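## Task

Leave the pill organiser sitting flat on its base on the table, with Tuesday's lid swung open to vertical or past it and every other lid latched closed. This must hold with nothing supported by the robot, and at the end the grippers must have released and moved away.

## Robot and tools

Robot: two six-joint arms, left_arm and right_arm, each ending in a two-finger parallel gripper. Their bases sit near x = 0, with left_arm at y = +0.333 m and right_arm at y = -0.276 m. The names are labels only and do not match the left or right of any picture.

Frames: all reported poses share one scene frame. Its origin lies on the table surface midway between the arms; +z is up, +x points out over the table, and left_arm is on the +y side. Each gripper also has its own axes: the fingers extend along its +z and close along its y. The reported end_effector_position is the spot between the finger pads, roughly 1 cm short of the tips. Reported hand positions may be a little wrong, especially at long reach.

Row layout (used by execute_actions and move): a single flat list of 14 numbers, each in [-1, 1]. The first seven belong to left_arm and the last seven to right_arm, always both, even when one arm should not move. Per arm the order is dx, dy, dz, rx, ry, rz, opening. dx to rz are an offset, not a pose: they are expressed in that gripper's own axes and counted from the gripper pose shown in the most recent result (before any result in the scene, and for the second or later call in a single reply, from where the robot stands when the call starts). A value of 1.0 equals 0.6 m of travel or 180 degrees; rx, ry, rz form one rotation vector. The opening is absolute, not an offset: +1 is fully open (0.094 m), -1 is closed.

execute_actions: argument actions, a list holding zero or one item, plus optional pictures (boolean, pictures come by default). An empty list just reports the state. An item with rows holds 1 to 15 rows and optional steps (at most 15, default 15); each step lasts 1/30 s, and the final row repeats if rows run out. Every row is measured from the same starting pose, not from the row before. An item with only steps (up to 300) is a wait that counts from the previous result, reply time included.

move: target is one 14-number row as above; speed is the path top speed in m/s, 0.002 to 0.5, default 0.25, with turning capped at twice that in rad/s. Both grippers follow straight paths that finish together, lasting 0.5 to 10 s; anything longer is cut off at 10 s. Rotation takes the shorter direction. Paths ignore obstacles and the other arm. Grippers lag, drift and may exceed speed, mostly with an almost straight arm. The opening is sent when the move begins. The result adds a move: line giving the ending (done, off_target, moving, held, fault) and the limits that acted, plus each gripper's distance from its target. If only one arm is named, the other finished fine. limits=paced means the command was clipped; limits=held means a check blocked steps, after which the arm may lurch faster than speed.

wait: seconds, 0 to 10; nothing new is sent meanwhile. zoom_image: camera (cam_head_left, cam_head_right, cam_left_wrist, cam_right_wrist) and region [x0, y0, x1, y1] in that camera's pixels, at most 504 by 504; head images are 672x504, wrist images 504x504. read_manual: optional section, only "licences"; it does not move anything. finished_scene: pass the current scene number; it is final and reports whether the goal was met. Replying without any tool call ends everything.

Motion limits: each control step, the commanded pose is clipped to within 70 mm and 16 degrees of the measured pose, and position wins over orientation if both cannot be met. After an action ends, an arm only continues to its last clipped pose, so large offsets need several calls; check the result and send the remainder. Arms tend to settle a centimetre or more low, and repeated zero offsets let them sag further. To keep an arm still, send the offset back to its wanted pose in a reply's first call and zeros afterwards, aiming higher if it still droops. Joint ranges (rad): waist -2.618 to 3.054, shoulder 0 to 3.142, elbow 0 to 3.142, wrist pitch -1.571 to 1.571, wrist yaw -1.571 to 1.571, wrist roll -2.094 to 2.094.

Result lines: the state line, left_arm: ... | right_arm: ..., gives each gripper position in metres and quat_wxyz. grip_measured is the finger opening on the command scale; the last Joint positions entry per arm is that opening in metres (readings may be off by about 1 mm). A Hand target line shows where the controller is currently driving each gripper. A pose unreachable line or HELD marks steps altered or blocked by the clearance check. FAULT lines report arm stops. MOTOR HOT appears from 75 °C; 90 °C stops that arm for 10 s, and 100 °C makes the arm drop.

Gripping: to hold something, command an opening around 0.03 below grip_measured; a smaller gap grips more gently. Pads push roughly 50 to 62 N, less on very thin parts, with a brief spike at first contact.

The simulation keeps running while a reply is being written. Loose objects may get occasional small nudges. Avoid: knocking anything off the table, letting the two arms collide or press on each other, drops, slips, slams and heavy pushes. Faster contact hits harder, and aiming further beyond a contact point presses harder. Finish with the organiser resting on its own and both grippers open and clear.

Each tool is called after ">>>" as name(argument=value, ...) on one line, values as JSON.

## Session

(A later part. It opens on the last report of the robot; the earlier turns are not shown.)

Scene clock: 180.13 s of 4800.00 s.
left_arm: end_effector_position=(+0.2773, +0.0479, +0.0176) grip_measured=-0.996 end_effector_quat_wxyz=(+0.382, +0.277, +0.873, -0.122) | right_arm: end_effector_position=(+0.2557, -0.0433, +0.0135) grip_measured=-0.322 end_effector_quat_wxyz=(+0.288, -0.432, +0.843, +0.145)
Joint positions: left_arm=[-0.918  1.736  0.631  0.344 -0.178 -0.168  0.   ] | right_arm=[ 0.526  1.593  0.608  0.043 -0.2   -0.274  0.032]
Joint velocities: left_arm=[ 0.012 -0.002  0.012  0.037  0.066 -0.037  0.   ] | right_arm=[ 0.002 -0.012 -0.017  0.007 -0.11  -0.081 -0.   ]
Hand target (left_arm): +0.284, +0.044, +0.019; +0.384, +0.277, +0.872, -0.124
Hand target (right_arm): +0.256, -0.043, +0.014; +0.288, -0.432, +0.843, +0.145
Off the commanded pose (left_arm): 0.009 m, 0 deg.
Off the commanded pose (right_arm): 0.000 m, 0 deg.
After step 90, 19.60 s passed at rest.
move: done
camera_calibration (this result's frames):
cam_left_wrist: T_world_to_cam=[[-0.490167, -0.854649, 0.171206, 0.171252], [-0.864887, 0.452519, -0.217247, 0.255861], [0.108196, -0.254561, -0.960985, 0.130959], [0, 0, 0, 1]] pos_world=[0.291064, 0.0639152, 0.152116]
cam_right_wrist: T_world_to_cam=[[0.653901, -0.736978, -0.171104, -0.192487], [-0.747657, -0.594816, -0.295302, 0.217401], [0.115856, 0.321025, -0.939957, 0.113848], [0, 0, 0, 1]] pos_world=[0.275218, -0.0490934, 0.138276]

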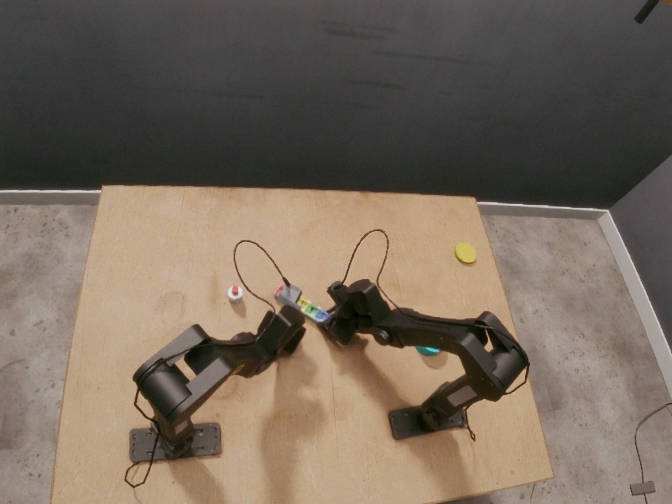

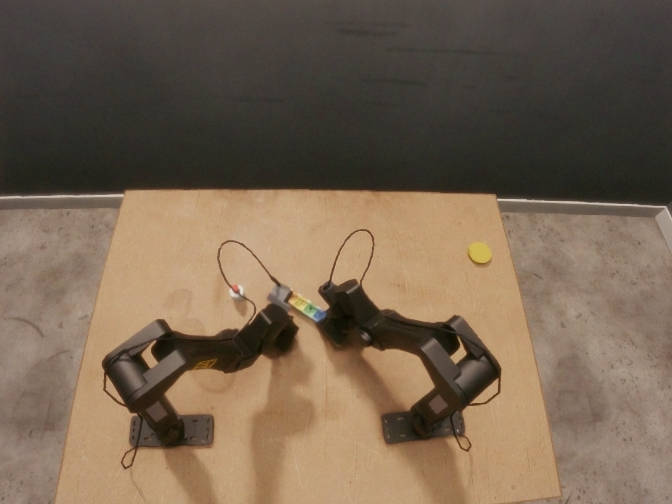

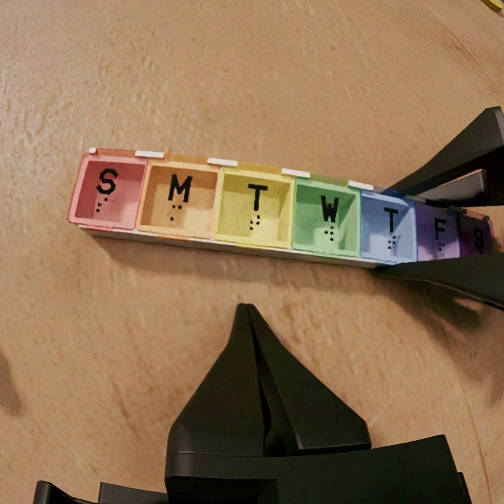

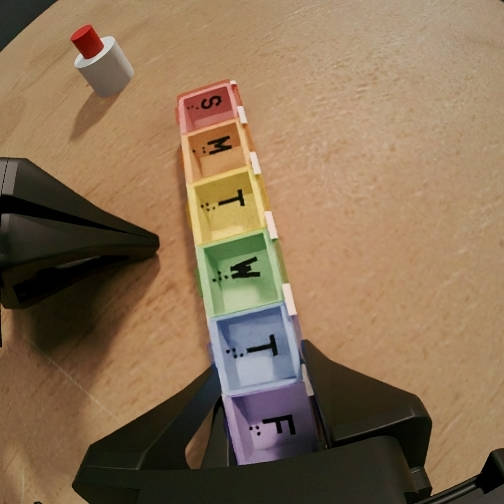

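>>> zoom_image(camera="cam_left_wrist", region=[180, 200, 340, 330])

>>> zoom_image(camera="cam_right_wrist", region=[100, 150, 260, 290])

Region (180, 200, 340, 330) of cam_left_wrist's 504x504 image, scaled by 3.150, with more detail than that image has; it fills the top 410 rows of this view, and the rest is white.

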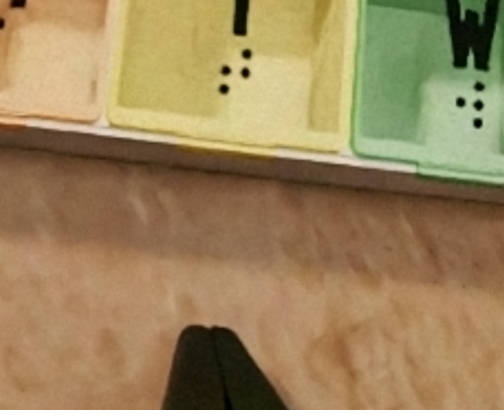

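Region (100, 150, 260, 290) of cam_right_wrist's 504x504 image, scaled by 3.150, with more detail than that image has; it fills the top 441 rows of this view, and the rest is white.

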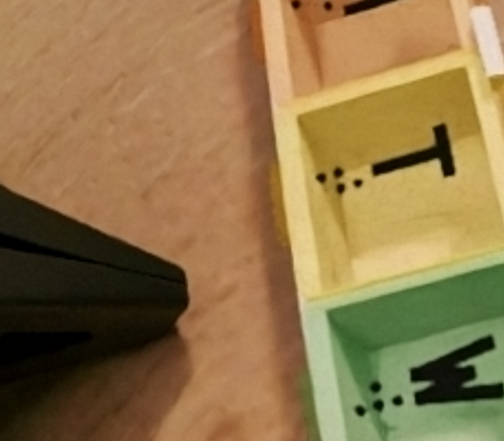

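>>> move(target=[0.0123,0.003,0.0112,0,0,0,-1,0,0,0,0,0,0,-0.42], speed=0.03)

Scene clock: 207.10 s of 4800.00 s.
left_arm: end_effector_position=(+0.2805, +0.0440, +0.0179) grip_measured=-0.996 end_effector_quat_wxyz=(+0.391, +0.275, +0.869, -0.127) | right_arm: end_effector_position=(+0.2557, -0.0433, +0.0135) grip_measured=-0.322 end_effector_quat_wxyz=(+0.288, -0.432, +0.843, +0.145)
Joint positions: left_arm=[-0.918  1.754  0.631  0.385 -0.177 -0.167  0.   ] | right_arm=[ 0.526  1.593  0.608  0.043 -0.2   -0.274  0.032]
Joint velocities: left_arm=[-0.022 -0.012 -0.022 -0.007  0.022 -0.007  0.   ] | right_arm=[ 0.002 -0.007 -0.002 -0.037 -0.007 -0.022  0.   ]
Hand target (left_arm): +0.278, +0.050, +0.008; +0.382, +0.277, +0.873, -0.122
Hand target (right_arm): +0.256, -0.043, +0.014; +0.288, -0.432, +0.843, +0.145
Off the commanded pose (left_arm): 0.012 m, 1 deg.
Off the commanded pose (right_arm): 0.000 m, 0 deg.
After step 90, 23.23 s passed at rest.
move: off_target (left_arm)
camera_calibration (this result's frames):
cam_left_wrist: T_world_to_cam=[[-0.493682, -0.851112, 0.178565, 0.170116], [-0.861018, 0.449526, -0.237854, 0.259896], [0.122171, -0.271172, -0.954746, 0.126597], [0, 0, 0, 1]] pos_world=[0.292292, 0.0622872, 0.152309]
cam_right_wrist: T_world_to_cam=[[0.653901, -0.736978, -0.171104, -0.192487], [-0.747657, -0.594816, -0.295302, 0.217401], [0.115856, 0.321025, -0.939957, 0.113848], [0, 0, 0, 1]] pos_world=[0.275218, -0.0490934, 0.138276]

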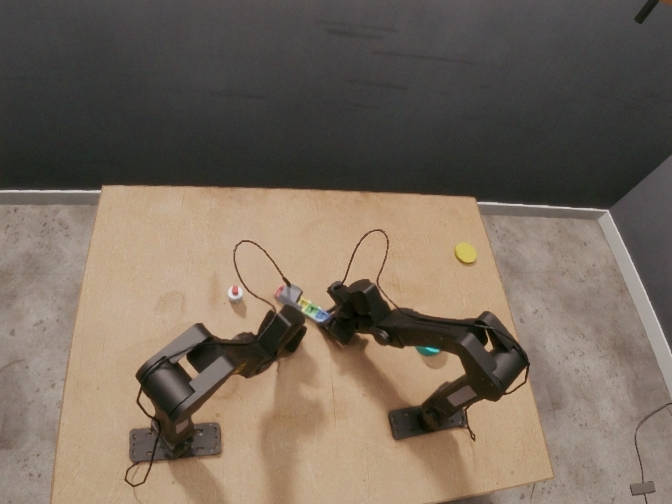

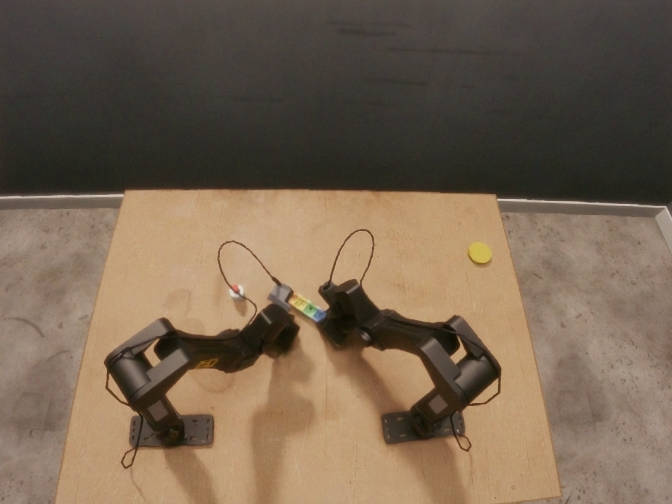

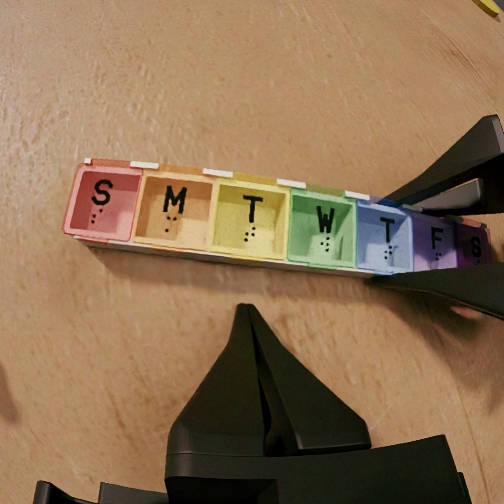

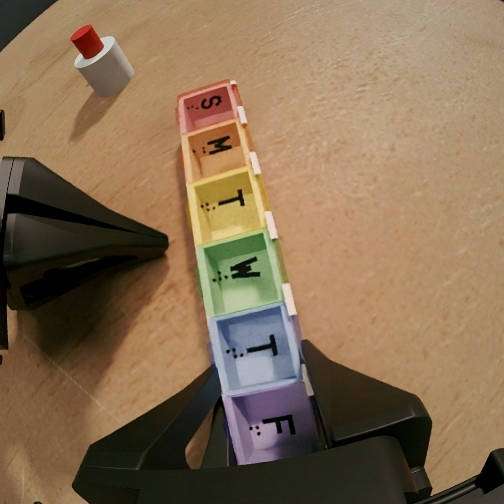

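>>> move(target=[-0.0245,0,0.0228,0,0,0,-1,0,0,0,0,0,0,-0.42], speed=0.03)

>>> zoom_image(camera="cam_left_wrist", region=[180, 220, 340, 350])

>>> zoom_image(camera="cam_right_wrist", region=[100, 150, 260, 290])

Scene clock: 216.90 s of 4800.00 s.
left_arm: end_effector_position=(+0.2896, +0.0356, +0.0180) grip_measured=-0.996 end_effector_quat_wxyz=(+0.390, +0.276, +0.869, -0.128) | right_arm: end_effector_position=(+0.2557, -0.0433, +0.0135) grip_measured=-0.322 end_effector_quat_wxyz=(+0.288, -0.432, +0.843, +0.145)
Joint positions: left_arm=[-0.911  1.792  0.681  0.373 -0.169 -0.162  0.   ] | right_arm=[ 0.526  1.593  0.608  0.043 -0.2   -0.274  0.032]
Joint velocities: left_arm=[-0.002  0.002  0.007  0.051 -0.022  0.022 -0.001] | right_arm=[-0.017 -0.012  0.002  0.007  0.007 -0.007 -0.   ]
Hand target (left_arm): +0.297, +0.033, +0.020; +0.391, +0.275, +0.869, -0.127
Hand target (right_arm): +0.256, -0.043, +0.014; +0.288, -0.432, +0.843, +0.145
Off the commanded pose (left_arm): 0.008 m, 0 deg.
Off the commanded pose (right_arm): 0.000 m, 0 deg.
After step 90, 5.87 s passed at rest.
move: done
camera_calibration (this result's frames):
cam_left_wrist: T_world_to_cam=[[-0.495592, -0.849685, 0.180067, 0.167889], [-0.860143, 0.451343, -0.237579, 0.271249], [0.120595, -0.272626, -0.954532, 0.123857], [0, 0, 0, 1]] pos_world=[0.301581, 0.0539933, 0.152438]
cam_right_wrist: T_world_to_cam=[[0.653901, -0.736978, -0.171104, -0.192487], [-0.747657, -0.594816, -0.295302, 0.217401], [0.115856, 0.321025, -0.939957, 0.113848], [0, 0, 0, 1]] pos_world=[0.275218, -0.0490934, 0.138276]

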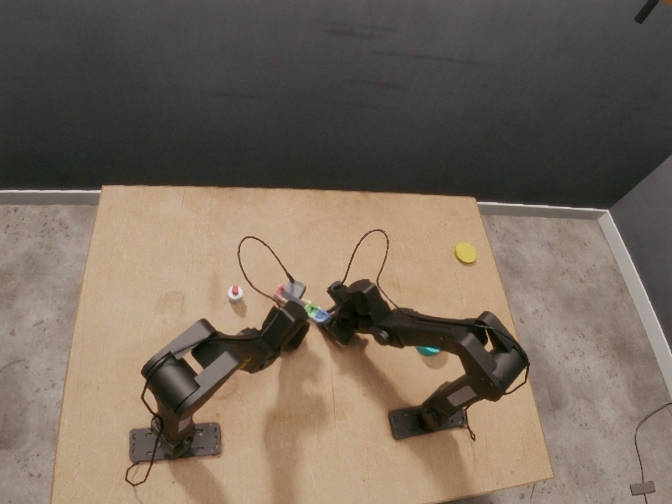

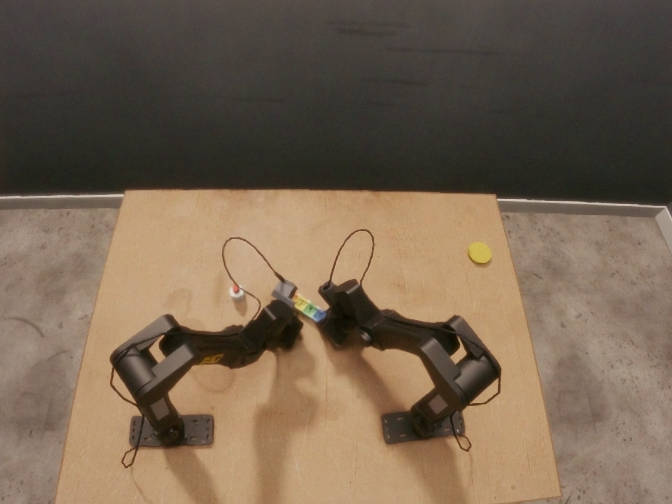

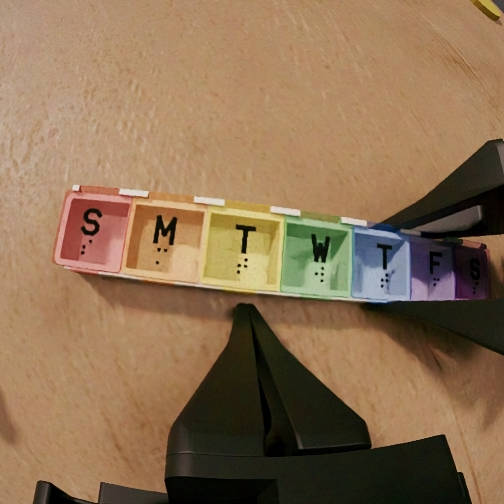

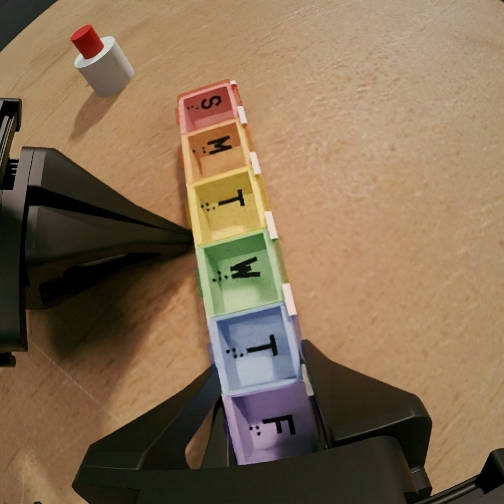

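Region (180, 220, 340, 350) of cam_left_wrist's 504x504 image, scaled by 3.150, with more detail than that image has; it fills the top 410 rows of this view, and the rest is white.

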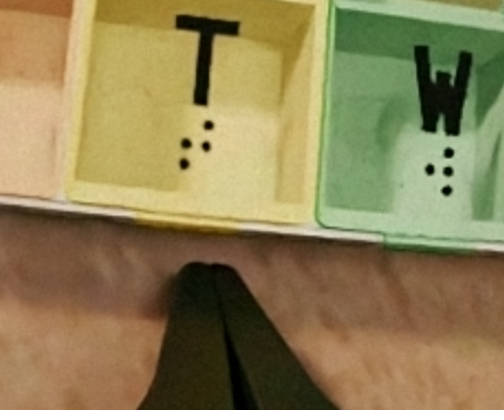

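Region (100, 150, 260, 290) of cam_right_wrist's 504x504 image, scaled by 3.150, with more detail than that image has; it fills the top 441 rows of this view, and the rest is white.

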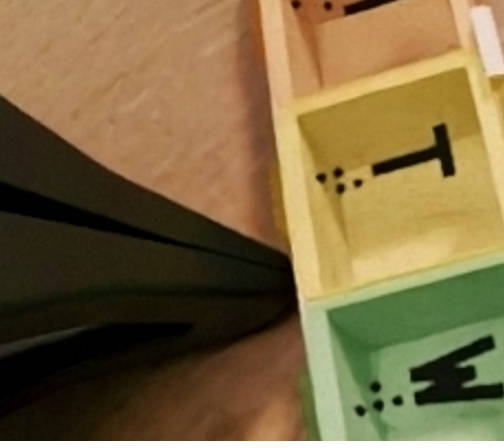

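>>> move(target=[-0.02,0.006,0.014,0,0,0,-1,0,0,0,0,0,0,-0.42], speed=0.02)

>>> zoom_image(camera="cam_left_wrist", region=[180, 220, 340, 350])

Scene clock: 224.77 s of 4800.00 s.
left_arm: end_effector_position=(+0.2943, +0.0341, +0.0181) grip_measured=-0.996 end_effector_quat_wxyz=(+0.386, +0.279, +0.870, -0.128) | right_arm: end_effector_position=(+0.2559, -0.0435, +0.0135) grip_measured=-0.322 end_effector_quat_wxyz=(+0.288, -0.431, +0.843, +0.144)
Joint positions: left_arm=[-0.9    1.803  0.705  0.354 -0.156 -0.152  0.   ] | right_arm=[ 0.526  1.593  0.608  0.043 -0.198 -0.274  0.032]
Joint velocities: left_arm=[-0.012  0.002  0.002 -0.007 -0.037  0.081 -0.   ] | right_arm=[-0.017 -0.002  0.002 -0.007  0.081  0.007 -0.001]
Hand target (left_arm): +0.303, +0.031, +0.021; +0.391, +0.276, +0.869, -0.128
Hand target (right_arm): +0.256, -0.043, +0.014; +0.288, -0.432, +0.843, +0.145
Off the commanded pose (left_arm): 0.010 m, 1 deg.
Off the commanded pose (right_arm): 0.000 m, 0 deg.
After step 90, 3.90 s passed at rest.
move: done
camera_calibration (this result's frames):
cam_left_wrist: T_world_to_cam=[[-0.498197, -0.848327, 0.179282, 0.169734], [-0.859668, 0.456322, -0.229655, 0.275501], [0.113012, -0.268536, -0.956617, 0.125066], [0, 0, 0, 1]] pos_world=[0.307266, 0.051858, 0.15248]
cam_right_wrist: T_world_to_cam=[[0.653359, -0.737738, -0.169896, -0.192669], [-0.747983, -0.594444, -0.295227, 0.2175], [0.116806, 0.319969, -0.9402, 0.113566], [0, 0, 0, 1]] pos_world=[0.275303, -0.0491853, 0.138252]

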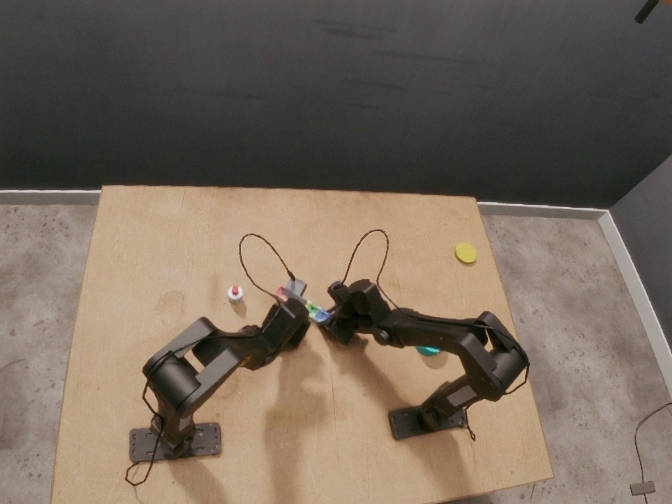

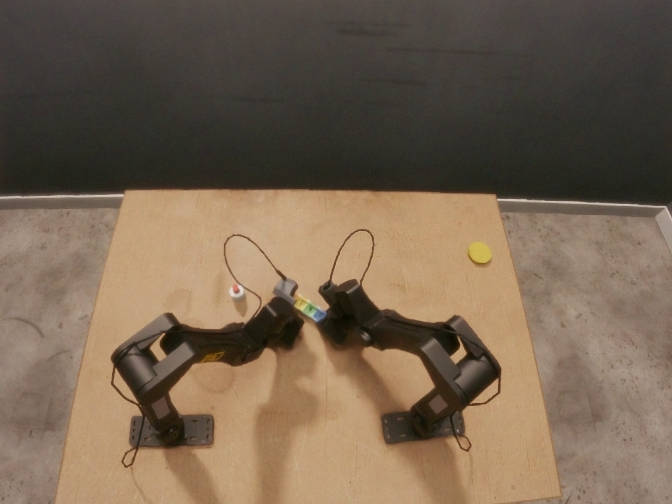

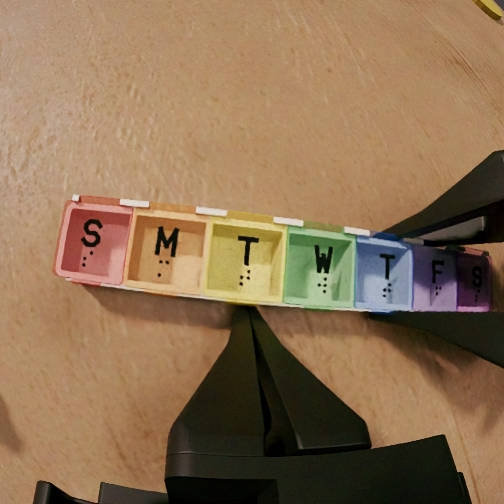

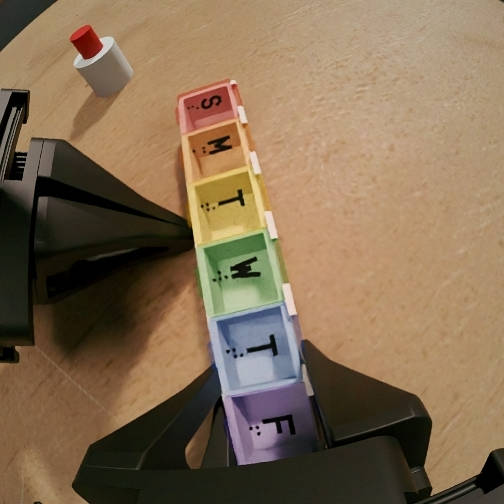

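Region (180, 220, 340, 350) of cam_left_wrist's 504x504 image, scaled by 3.150, with more detail than that image has; it fills the top 410 rows of this view, and the rest is white.

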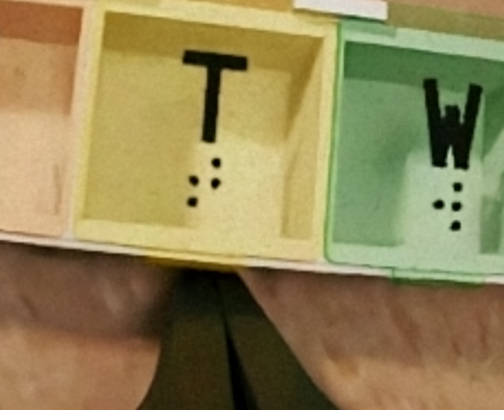

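>>> move(target=[-0.0275,0,-0.0065,0,0,0,-1,0.004,0,0.005,0,0,0,-0.42], speed=0.02)

>>> zoom_image(camera="cam_left_wrist", region=[180, 220, 340, 350])

Scene clock: 231.20 s of 4800.00 s.
left_arm: end_effector_position=(+0.2946, +0.0337, +0.0178) grip_measured=-0.996 end_effector_quat_wxyz=(+0.377, +0.281, +0.874, -0.123) | right_arm: end_effector_position=(+0.2569, -0.0431, +0.0132) grip_measured=-0.322 end_effector_quat_wxyz=(+0.290, -0.431, +0.842, +0.143)
Joint positions: left_arm=[-0.9    1.803  0.73   0.305 -0.156 -0.152  0.   ] | right_arm=[ 0.526  1.597  0.608  0.05  -0.197 -0.274  0.032]
Joint velocities: left_arm=[ 0.007 -0.007  0.002 -0.095 -0.051 -0.095 -0.001] | right_arm=[-0.002 -0.012 -0.022 -0.037  0.007 -0.007  0.   ]
Hand target (left_arm): +0.301, +0.029, +0.033; +0.387, +0.279, +0.870, -0.128
Hand target (right_arm): +0.256, -0.044, +0.010; +0.288, -0.431, +0.843, +0.144
Off the commanded pose (left_arm): 0.017 m, 1 deg.
Off the commanded pose (right_arm): 0.004 m, 0 deg.
After step 90, 2.37 s passed at rest.
move: off_target (left_arm)
camera_calibration (this result's frames):
cam_left_wrist: T_world_to_cam=[[-0.49579, -0.851265, 0.171873, 0.169101], [-0.862983, 0.460772, -0.207242, 0.27628], [0.0972235, -0.251072, -0.963074, 0.12882], [0, 0, 0, 1]] pos_world=[0.309739, 0.0489906, 0.152256]
cam_right_wrist: T_world_to_cam=[[0.653037, -0.738339, -0.16852, -0.193061], [-0.747706, -0.593222, -0.298366, 0.21844], [0.120326, 0.320847, -0.939457, 0.112184], [0, 0, 0, 1]] pos_world=[0.275907, -0.0489548, 0.138032]

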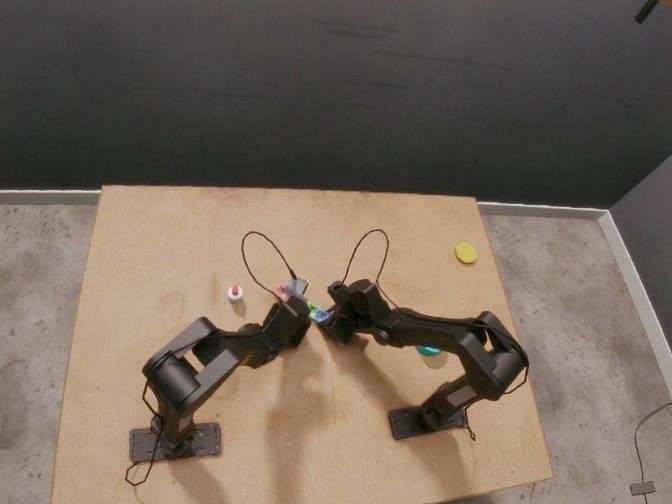

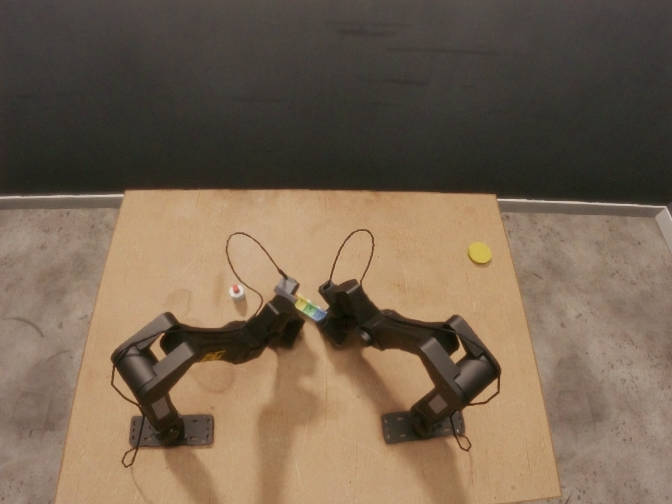

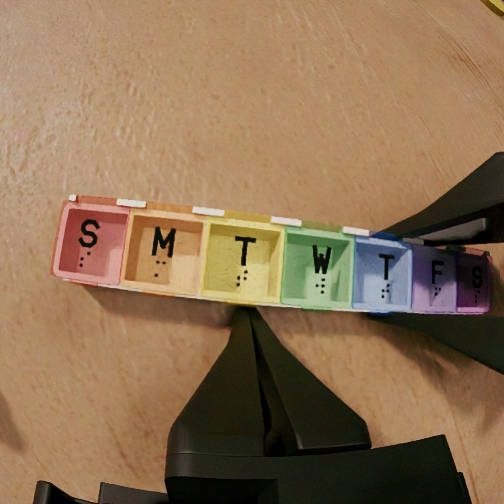

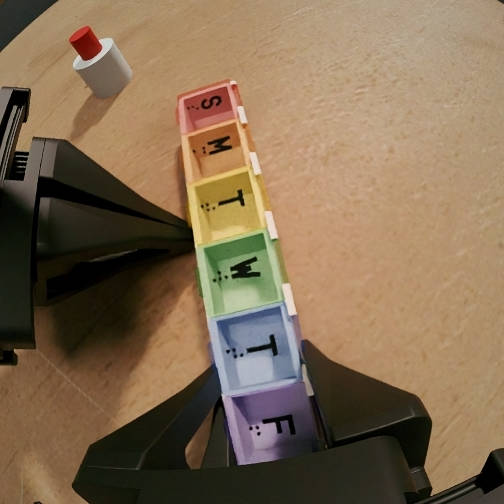

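Region (180, 220, 340, 350) of cam_left_wrist's 504x504 image, scaled by 3.150, with more detail than that image has; it fills the top 410 rows of this view, and the rest is white.

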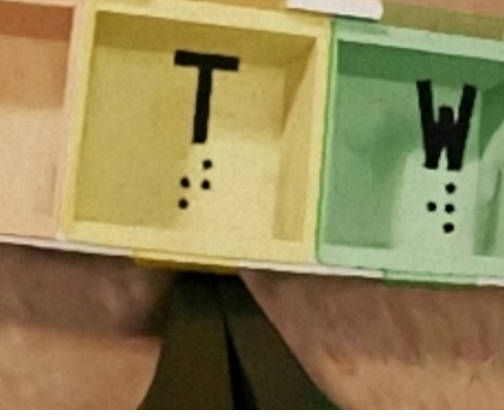

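>>> move(target=[-0.046,0,-0.023,0,0,0,-1,0,0,0,0,0,0,-0.42], speed=0.015)

>>> zoom_image(camera="cam_left_wrist", region=[180, 220, 340, 350])

Scene clock: 236.57 s of 4800.00 s.
left_arm: end_effector_position=(+0.2899, +0.0385, +0.0193) grip_measured=-0.996 end_effector_quat_wxyz=(+0.348, +0.289, +0.886, -0.107) | right_arm: end_effector_position=(+0.2569, -0.0431, +0.0132) grip_measured=-0.322 end_effector_quat_wxyz=(+0.290, -0.431, +0.842, +0.143)
Joint positions: left_arm=[-0.9    1.777  0.774  0.163 -0.154 -0.152  0.   ] | right_arm=[ 0.526  1.597  0.608  0.05  -0.197 -0.274  0.032]
Joint velocities: left_arm=[-0.007 -0.002  0.017  0.007 -0.007 -0.007 -0.   ] | right_arm=[-0.002 -0.017  0.002  0.022 -0.007 -0.007 -0.   ]
Hand target (left_arm): +0.301, +0.029, +0.047; +0.377, +0.281, +0.874, -0.122
Hand target (right_arm): +0.257, -0.043, +0.013; +0.290, -0.431, +0.842, +0.143
Off the commanded pose (left_arm): 0.032 m, 4 deg.
Off the commanded pose (right_arm): 0.000 m, 0 deg.
After step 90, 0.10 s passed at rest.
move: off_target (left_arm)
camera_calibration (this result's frames):
cam_left_wrist: T_world_to_cam=[[-0.488999, -0.859142, 0.150848, 0.169305], [-0.870892, 0.471098, -0.140047, 0.270934], [0.0492557, -0.199855, -0.978587, 0.144121], [0, 0, 0, 1]] pos_world=[0.311646, 0.0466242, 0.153439]
cam_right_wrist: T_world_to_cam=[[0.653037, -0.738339, -0.16852, -0.193061], [-0.747706, -0.593222, -0.298366, 0.21844], [0.120326, 0.320847, -0.939457, 0.112184], [0, 0, 0, 1]] pos_world=[0.275907, -0.0489548, 0.138032]

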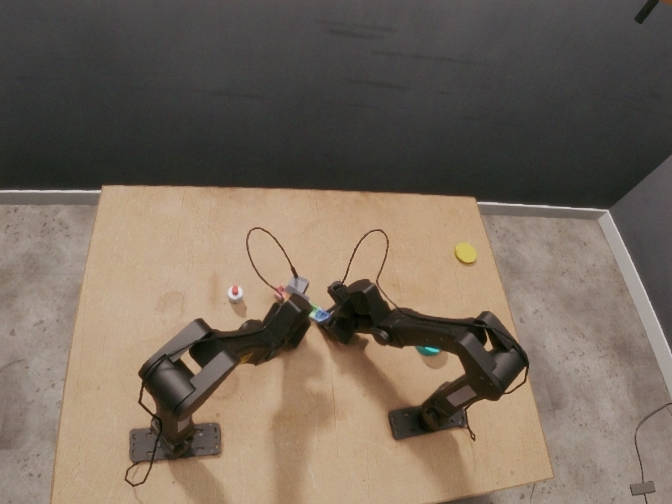

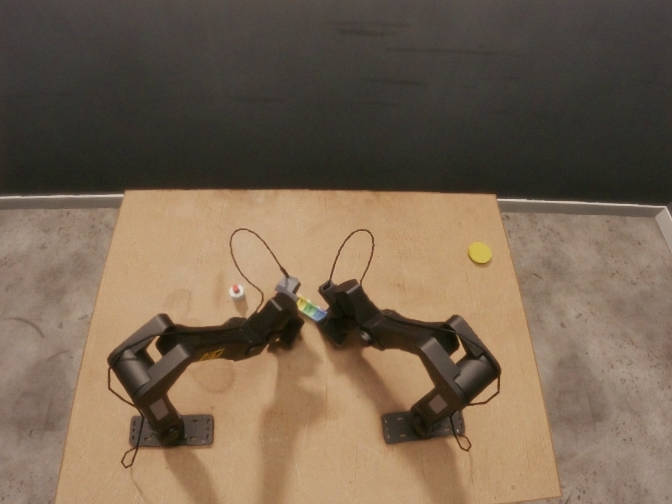

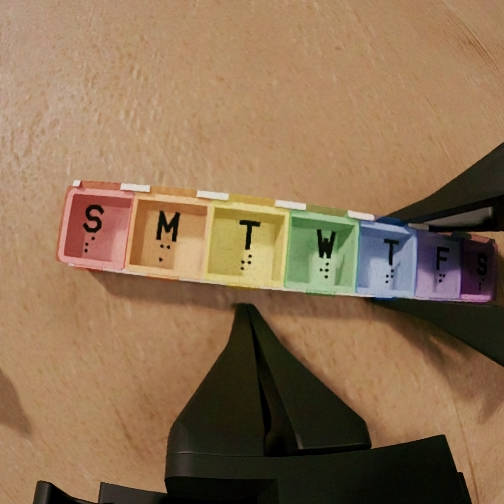

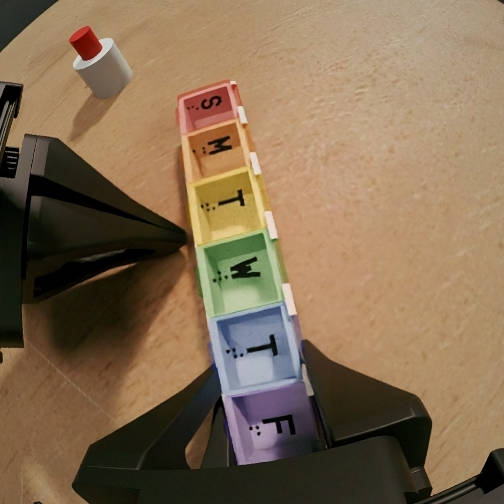

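Region (180, 220, 340, 350) of cam_left_wrist's 504x504 image, scaled by 3.150, with more detail than that image has; it fills the top 410 rows of this view, and the rest is white.

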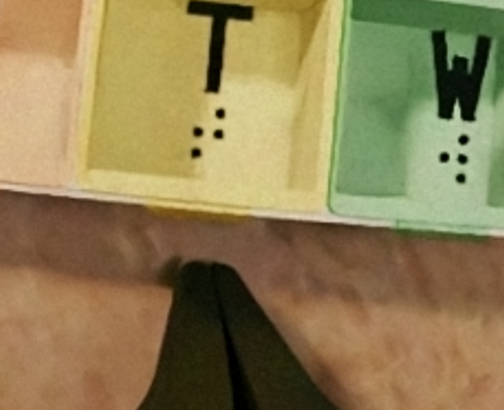

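>>> execute_actions(actions=[])

Scene clock: 241.63 s of 4800.00 s.
left_arm: end_effector_position=(+0.2893, +0.0390, +0.0186) grip_measured=-0.996 end_effector_quat_wxyz=(+0.346, +0.289, +0.886, -0.106) | right_arm: end_effector_position=(+0.2569, -0.0431, +0.0132) grip_measured=-0.322 end_effector_quat_wxyz=(+0.290, -0.431, +0.842, +0.143)
Joint positions: left_arm=[-0.9    1.777  0.774  0.159 -0.154 -0.152  0.   ] | right_arm=[ 0.526  1.597  0.608  0.05  -0.197 -0.274  0.032]
Joint velocities: left_arm=[ 0.002  0.002 -0.017 -0.081 -0.022  0.022  0.   ] | right_arm=[-0.012 -0.002 -0.022  0.022  0.007  0.007 -0.001]
Hand target (left_arm): +0.301, +0.029, +0.048; +0.377, +0.281, +0.874, -0.122
Hand target (right_arm): +0.257, -0.043, +0.013; +0.290, -0.431, +0.842, +0.143
Off the commanded pose (left_arm): 0.033 m, 4 deg.
Off the commanded pose (right_arm): 0.000 m, 0 deg.
Steps of this call (steps 1 to 90: nothing new was sent; then 2.07 s passed at rest). Readings (end_effector_position):
1: left_arm (+0.2898, +0.0386, +0.0191) | right_arm (+0.2569, -0.0431, +0.0132)
2: left_arm (+0.2897, +0.0387, +0.0190) | right_arm (+0.2569, -0.0431, +0.0132)
4: left_arm (+0.2896, +0.0388, +0.0188) | right_arm (+0.2569, -0.0431, +0.0132)
8: left_arm (+0.2894, +0.0390, +0.0186) | right_arm (+0.2569, -0.0431, +0.0132)
90: the state above
camera_calibration (this result's frames):
cam_left_wrist: T_world_to_cam=[[-0.488765, -0.859459, 0.149794, 0.169552], [-0.871188, 0.471725, -0.13604, 0.270088], [0.0462595, -0.196991, -0.979313, 0.144342], [0, 0, 0, 1]] pos_world=[0.311491, 0.0467501, 0.152701]
cam_right_wrist: T_world_to_cam=[[0.653037, -0.738339, -0.16852, -0.193061], [-0.747706, -0.593222, -0.298366, 0.21844], [0.120326, 0.320847, -0.939457, 0.112184], [0, 0, 0, 1]] pos_world=[0.275907, -0.0489548, 0.138032]

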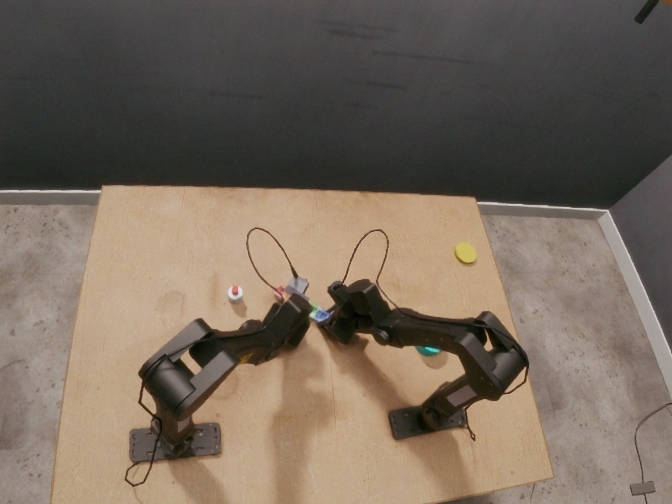

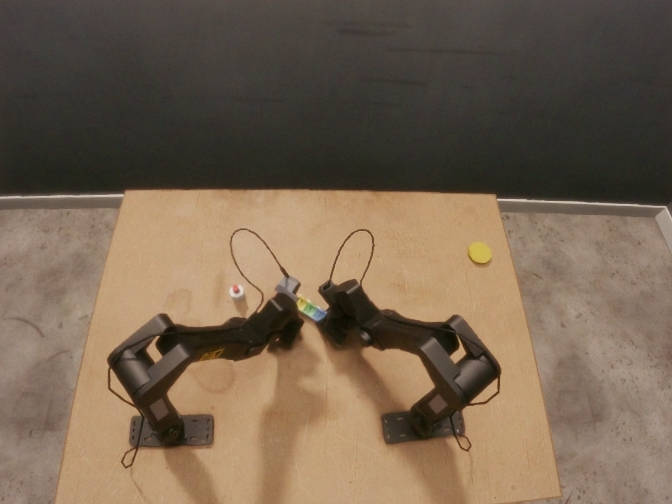

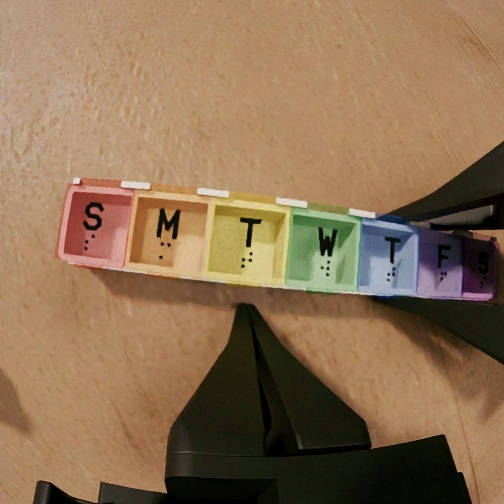

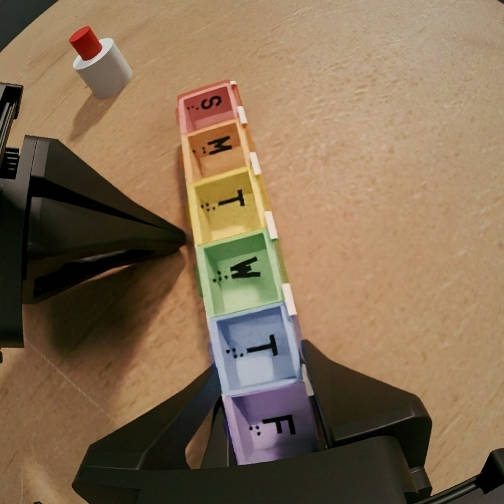

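>>> execute_actions(actions=[{"rows":[[-0.0135,0,-0.015,0,-0.067,0,-1,0,0,0,0,0,0,-0.42]],"steps":15}])

Scene clock: 249.83 s of 4800.00 s.
left_arm: end_effector_position=(+0.2883, +0.0418, +0.0263) grip_measured=-0.996 end_effector_quat_wxyz=(+0.422, +0.277, +0.853, -0.133) | right_arm: end_effector_position=(+0.2569, -0.0431, +0.0132) grip_measured=-0.322 end_effector_quat_wxyz=(+0.290, -0.431, +0.842, +0.143)
Joint positions: left_arm=[-0.909  1.761  0.608  0.485 -0.182 -0.134  0.   ] | right_arm=[ 0.526  1.597  0.608  0.05  -0.197 -0.274  0.032]
Joint velocities: left_arm=[ 0.007 -0.002 -0.002  0.066  0.007  0.081  0.001] | right_arm=[ 0.002  0.002  0.007  0.007 -0.022  0.022  0.001]
Hand target (left_arm): +0.289, +0.039, +0.031; +0.436, +0.278, +0.845, -0.136
Hand target (right_arm): +0.257, -0.043, +0.013; +0.290, -0.431, +0.842, +0.143
Off the commanded pose (left_arm): 0.005 m, 2 deg.
Off the commanded pose (right_arm): 0.000 m, 0 deg.
Steps of this call (steps 1 to 90: nothing new was sent; then 4.70 s passed at rest; steps 91 to 105: all 15 steps of this action). Readings (end_effector_position):
91: left_arm (+0.2897, +0.0389, +0.0189) | right_arm (+0.2569, -0.0431, +0.0132)
92: left_arm (+0.2886, +0.0406, +0.0192) | right_arm (+0.2569, -0.0431, +0.0132)
94: left_arm (+0.2846, +0.0447, +0.0172) | right_arm (+0.2569, -0.0431, +0.0132)
98: left_arm (+0.2840, +0.0458, +0.0185) | right_arm (+0.2569, -0.0431, +0.0132)
105: the state above
camera_calibration (this result's frames):
cam_left_wrist: T_world_to_cam=[[-0.511867, -0.841568, 0.172499, 0.175644], [-0.84003, 0.448296, -0.305582, 0.26541], [0.179837, -0.301322, -0.93641, 0.11727], [0, 0, 0, 1]] pos_world=[0.291769, 0.0641704, 0.160619]
cam_right_wrist: T_world_to_cam=[[0.653037, -0.738339, -0.16852, -0.193061], [-0.747706, -0.593222, -0.298366, 0.21844], [0.120326, 0.320847, -0.939457, 0.112184], [0, 0, 0, 1]] pos_world=[0.275907, -0.0489548, 0.138032]

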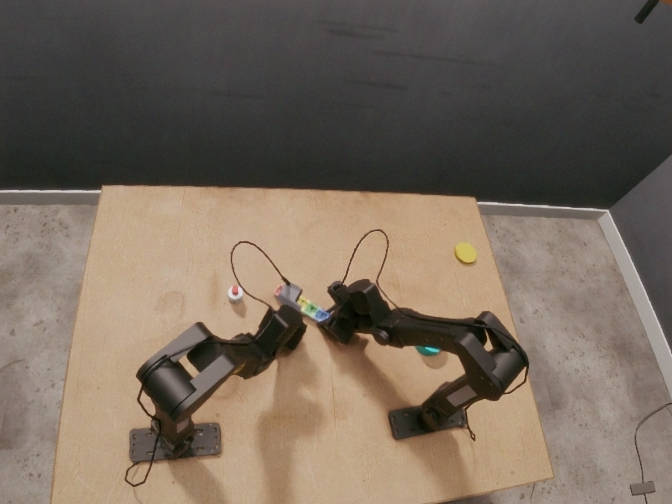

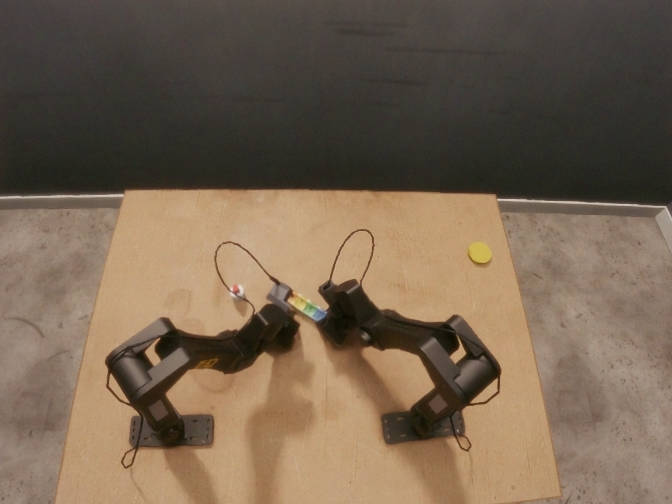

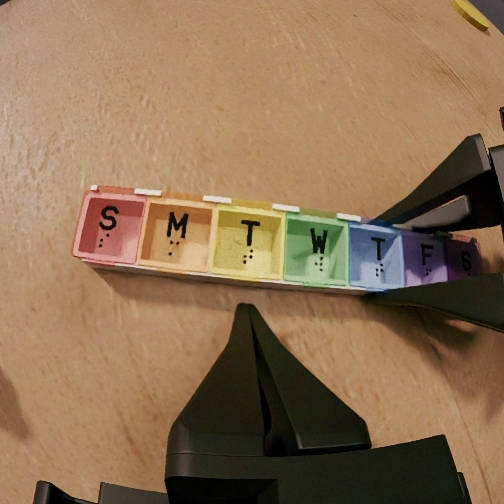

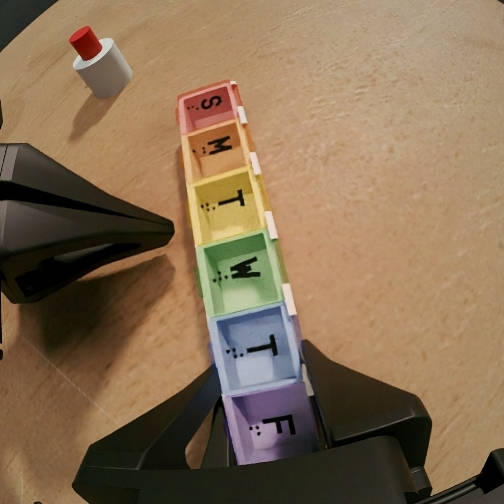

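>>> execute_actions(actions=[{"rows":[[-0.004,0,0.006,0,0,0,-1,0,0,0,0,0,0,-0.42],[-0.007,0,0.012,0,0,0,-1,0,0,0,0,0,0,-0.42],[-0.011,-0.001,0.018,0,0,0,-1,0,0,0,0,0,0,-0.42]],"steps":15}])

>>> zoom_image(camera="cam_left_wrist", region=[180, 220, 340, 350])

>>> zoom_image(camera="cam_right_wrist", region=[100, 150, 260, 290])

Scene clock: 270.33 s of 4800.00 s.
left_arm: end_effector_position=(+0.2890, +0.0402, +0.0178) grip_measured=-0.996 end_effector_quat_wxyz=(+0.414, +0.281, +0.856, -0.130) | right_arm: end_effector_position=(+0.2569, -0.0431, +0.0132) grip_measured=-0.322 end_effector_quat_wxyz=(+0.290, -0.431, +0.842, +0.143)
Joint positions: left_arm=[-0.909  1.793  0.621  0.486 -0.179 -0.132  0.   ] | right_arm=[ 0.526  1.597  0.608  0.05  -0.197 -0.274  0.032]
Joint velocities: left_arm=[-0.002  0.002  0.002  0.022  0.022 -0.051 -0.001] | right_arm=[ 0.012 -0.007 -0.027  0.007 -0.022  0.007 -0.   ]
Hand target (left_arm): +0.298, +0.034, +0.025; +0.422, +0.277, +0.853, -0.133
Hand target (right_arm): +0.257, -0.043, +0.013; +0.290, -0.431, +0.842, +0.143
Off the commanded pose (left_arm): 0.013 m, 1 deg.
Off the commanded pose (right_arm): 0.000 m, 0 deg.
Steps of this call (steps 1 to 90: nothing new was sent; then 17.00 s passed at rest; steps 91 to 105: all 15 steps of this action). Readings (end_effector_position):
91: left_arm (+0.2899, +0.0402, +0.0293) | right_arm (+0.2569, -0.0431, +0.0132)
92: left_arm (+0.2896, +0.0405, +0.0284) | right_arm (+0.2569, -0.0431, +0.0132)
94: left_arm (+0.2896, +0.0402, +0.0243) | right_arm (+0.2569, -0.0431, +0.0132)
98: left_arm (+0.2890, +0.0402, +0.0179) | right_arm (+0.2569, -0.0431, +0.0132)
105: the state above
camera_calibration (this result's frames):
cam_left_wrist: T_world_to_cam=[[-0.512845, -0.841997, 0.167425, 0.176455], [-0.842244, 0.455732, -0.287982, 0.26409], [0.166179, -0.288703, -0.942886, 0.112248], [0, 0, 0, 1]] pos_world=[0.294269, 0.0606266, 0.152347]
cam_right_wrist: T_world_to_cam=[[0.653037, -0.738339, -0.16852, -0.193061], [-0.747706, -0.593222, -0.298366, 0.21844], [0.120326, 0.320847, -0.939457, 0.112184], [0, 0, 0, 1]] pos_world=[0.275907, -0.0489548, 0.138032]

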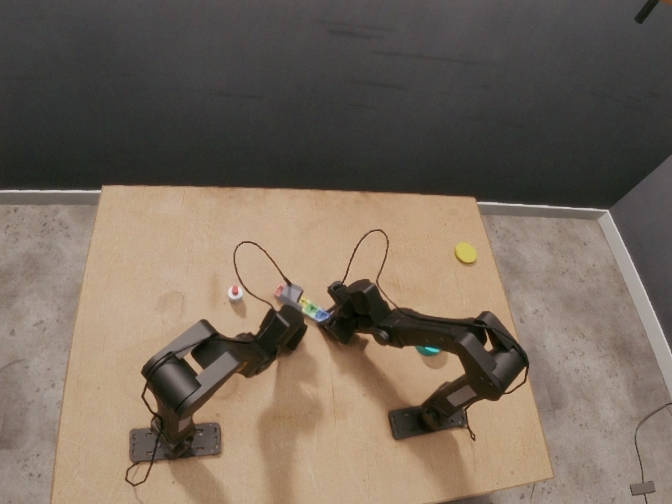

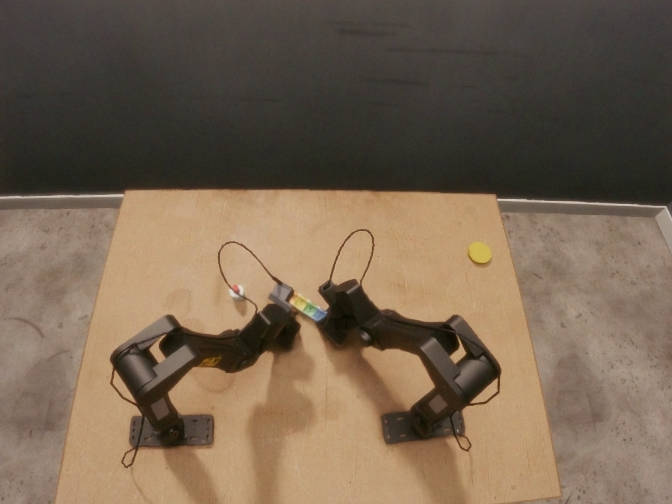

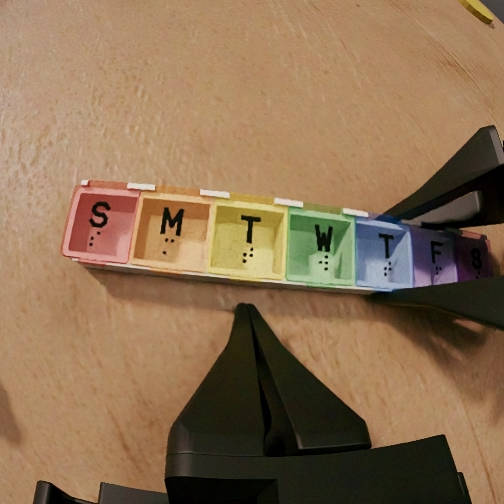

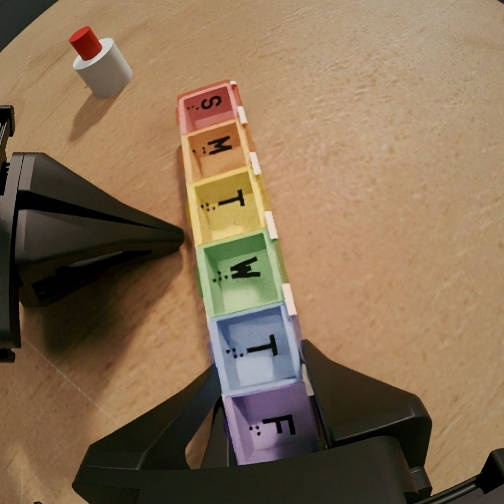

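Region (180, 220, 340, 350) of cam_left_wrist's 504x504 image, scaled by 3.150, with more detail than that image has; it fills the top 410 rows of this view, and the rest is white.

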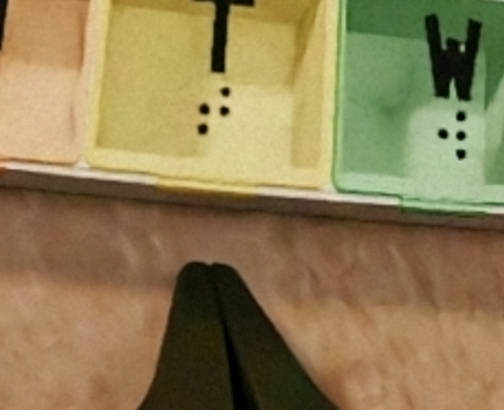

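Region (100, 150, 260, 290) of cam_right_wrist's 504x504 image, scaled by 3.150, with more detail than that image has; it fills the top 441 rows of this view, and the rest is white.

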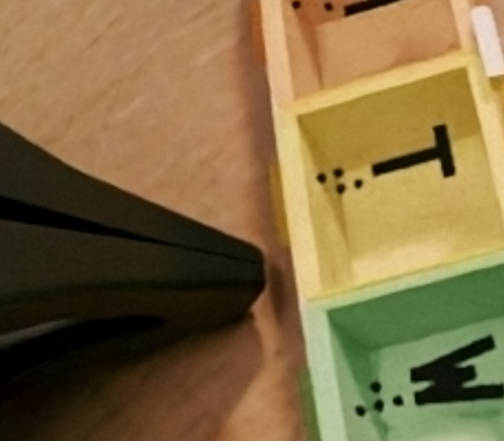

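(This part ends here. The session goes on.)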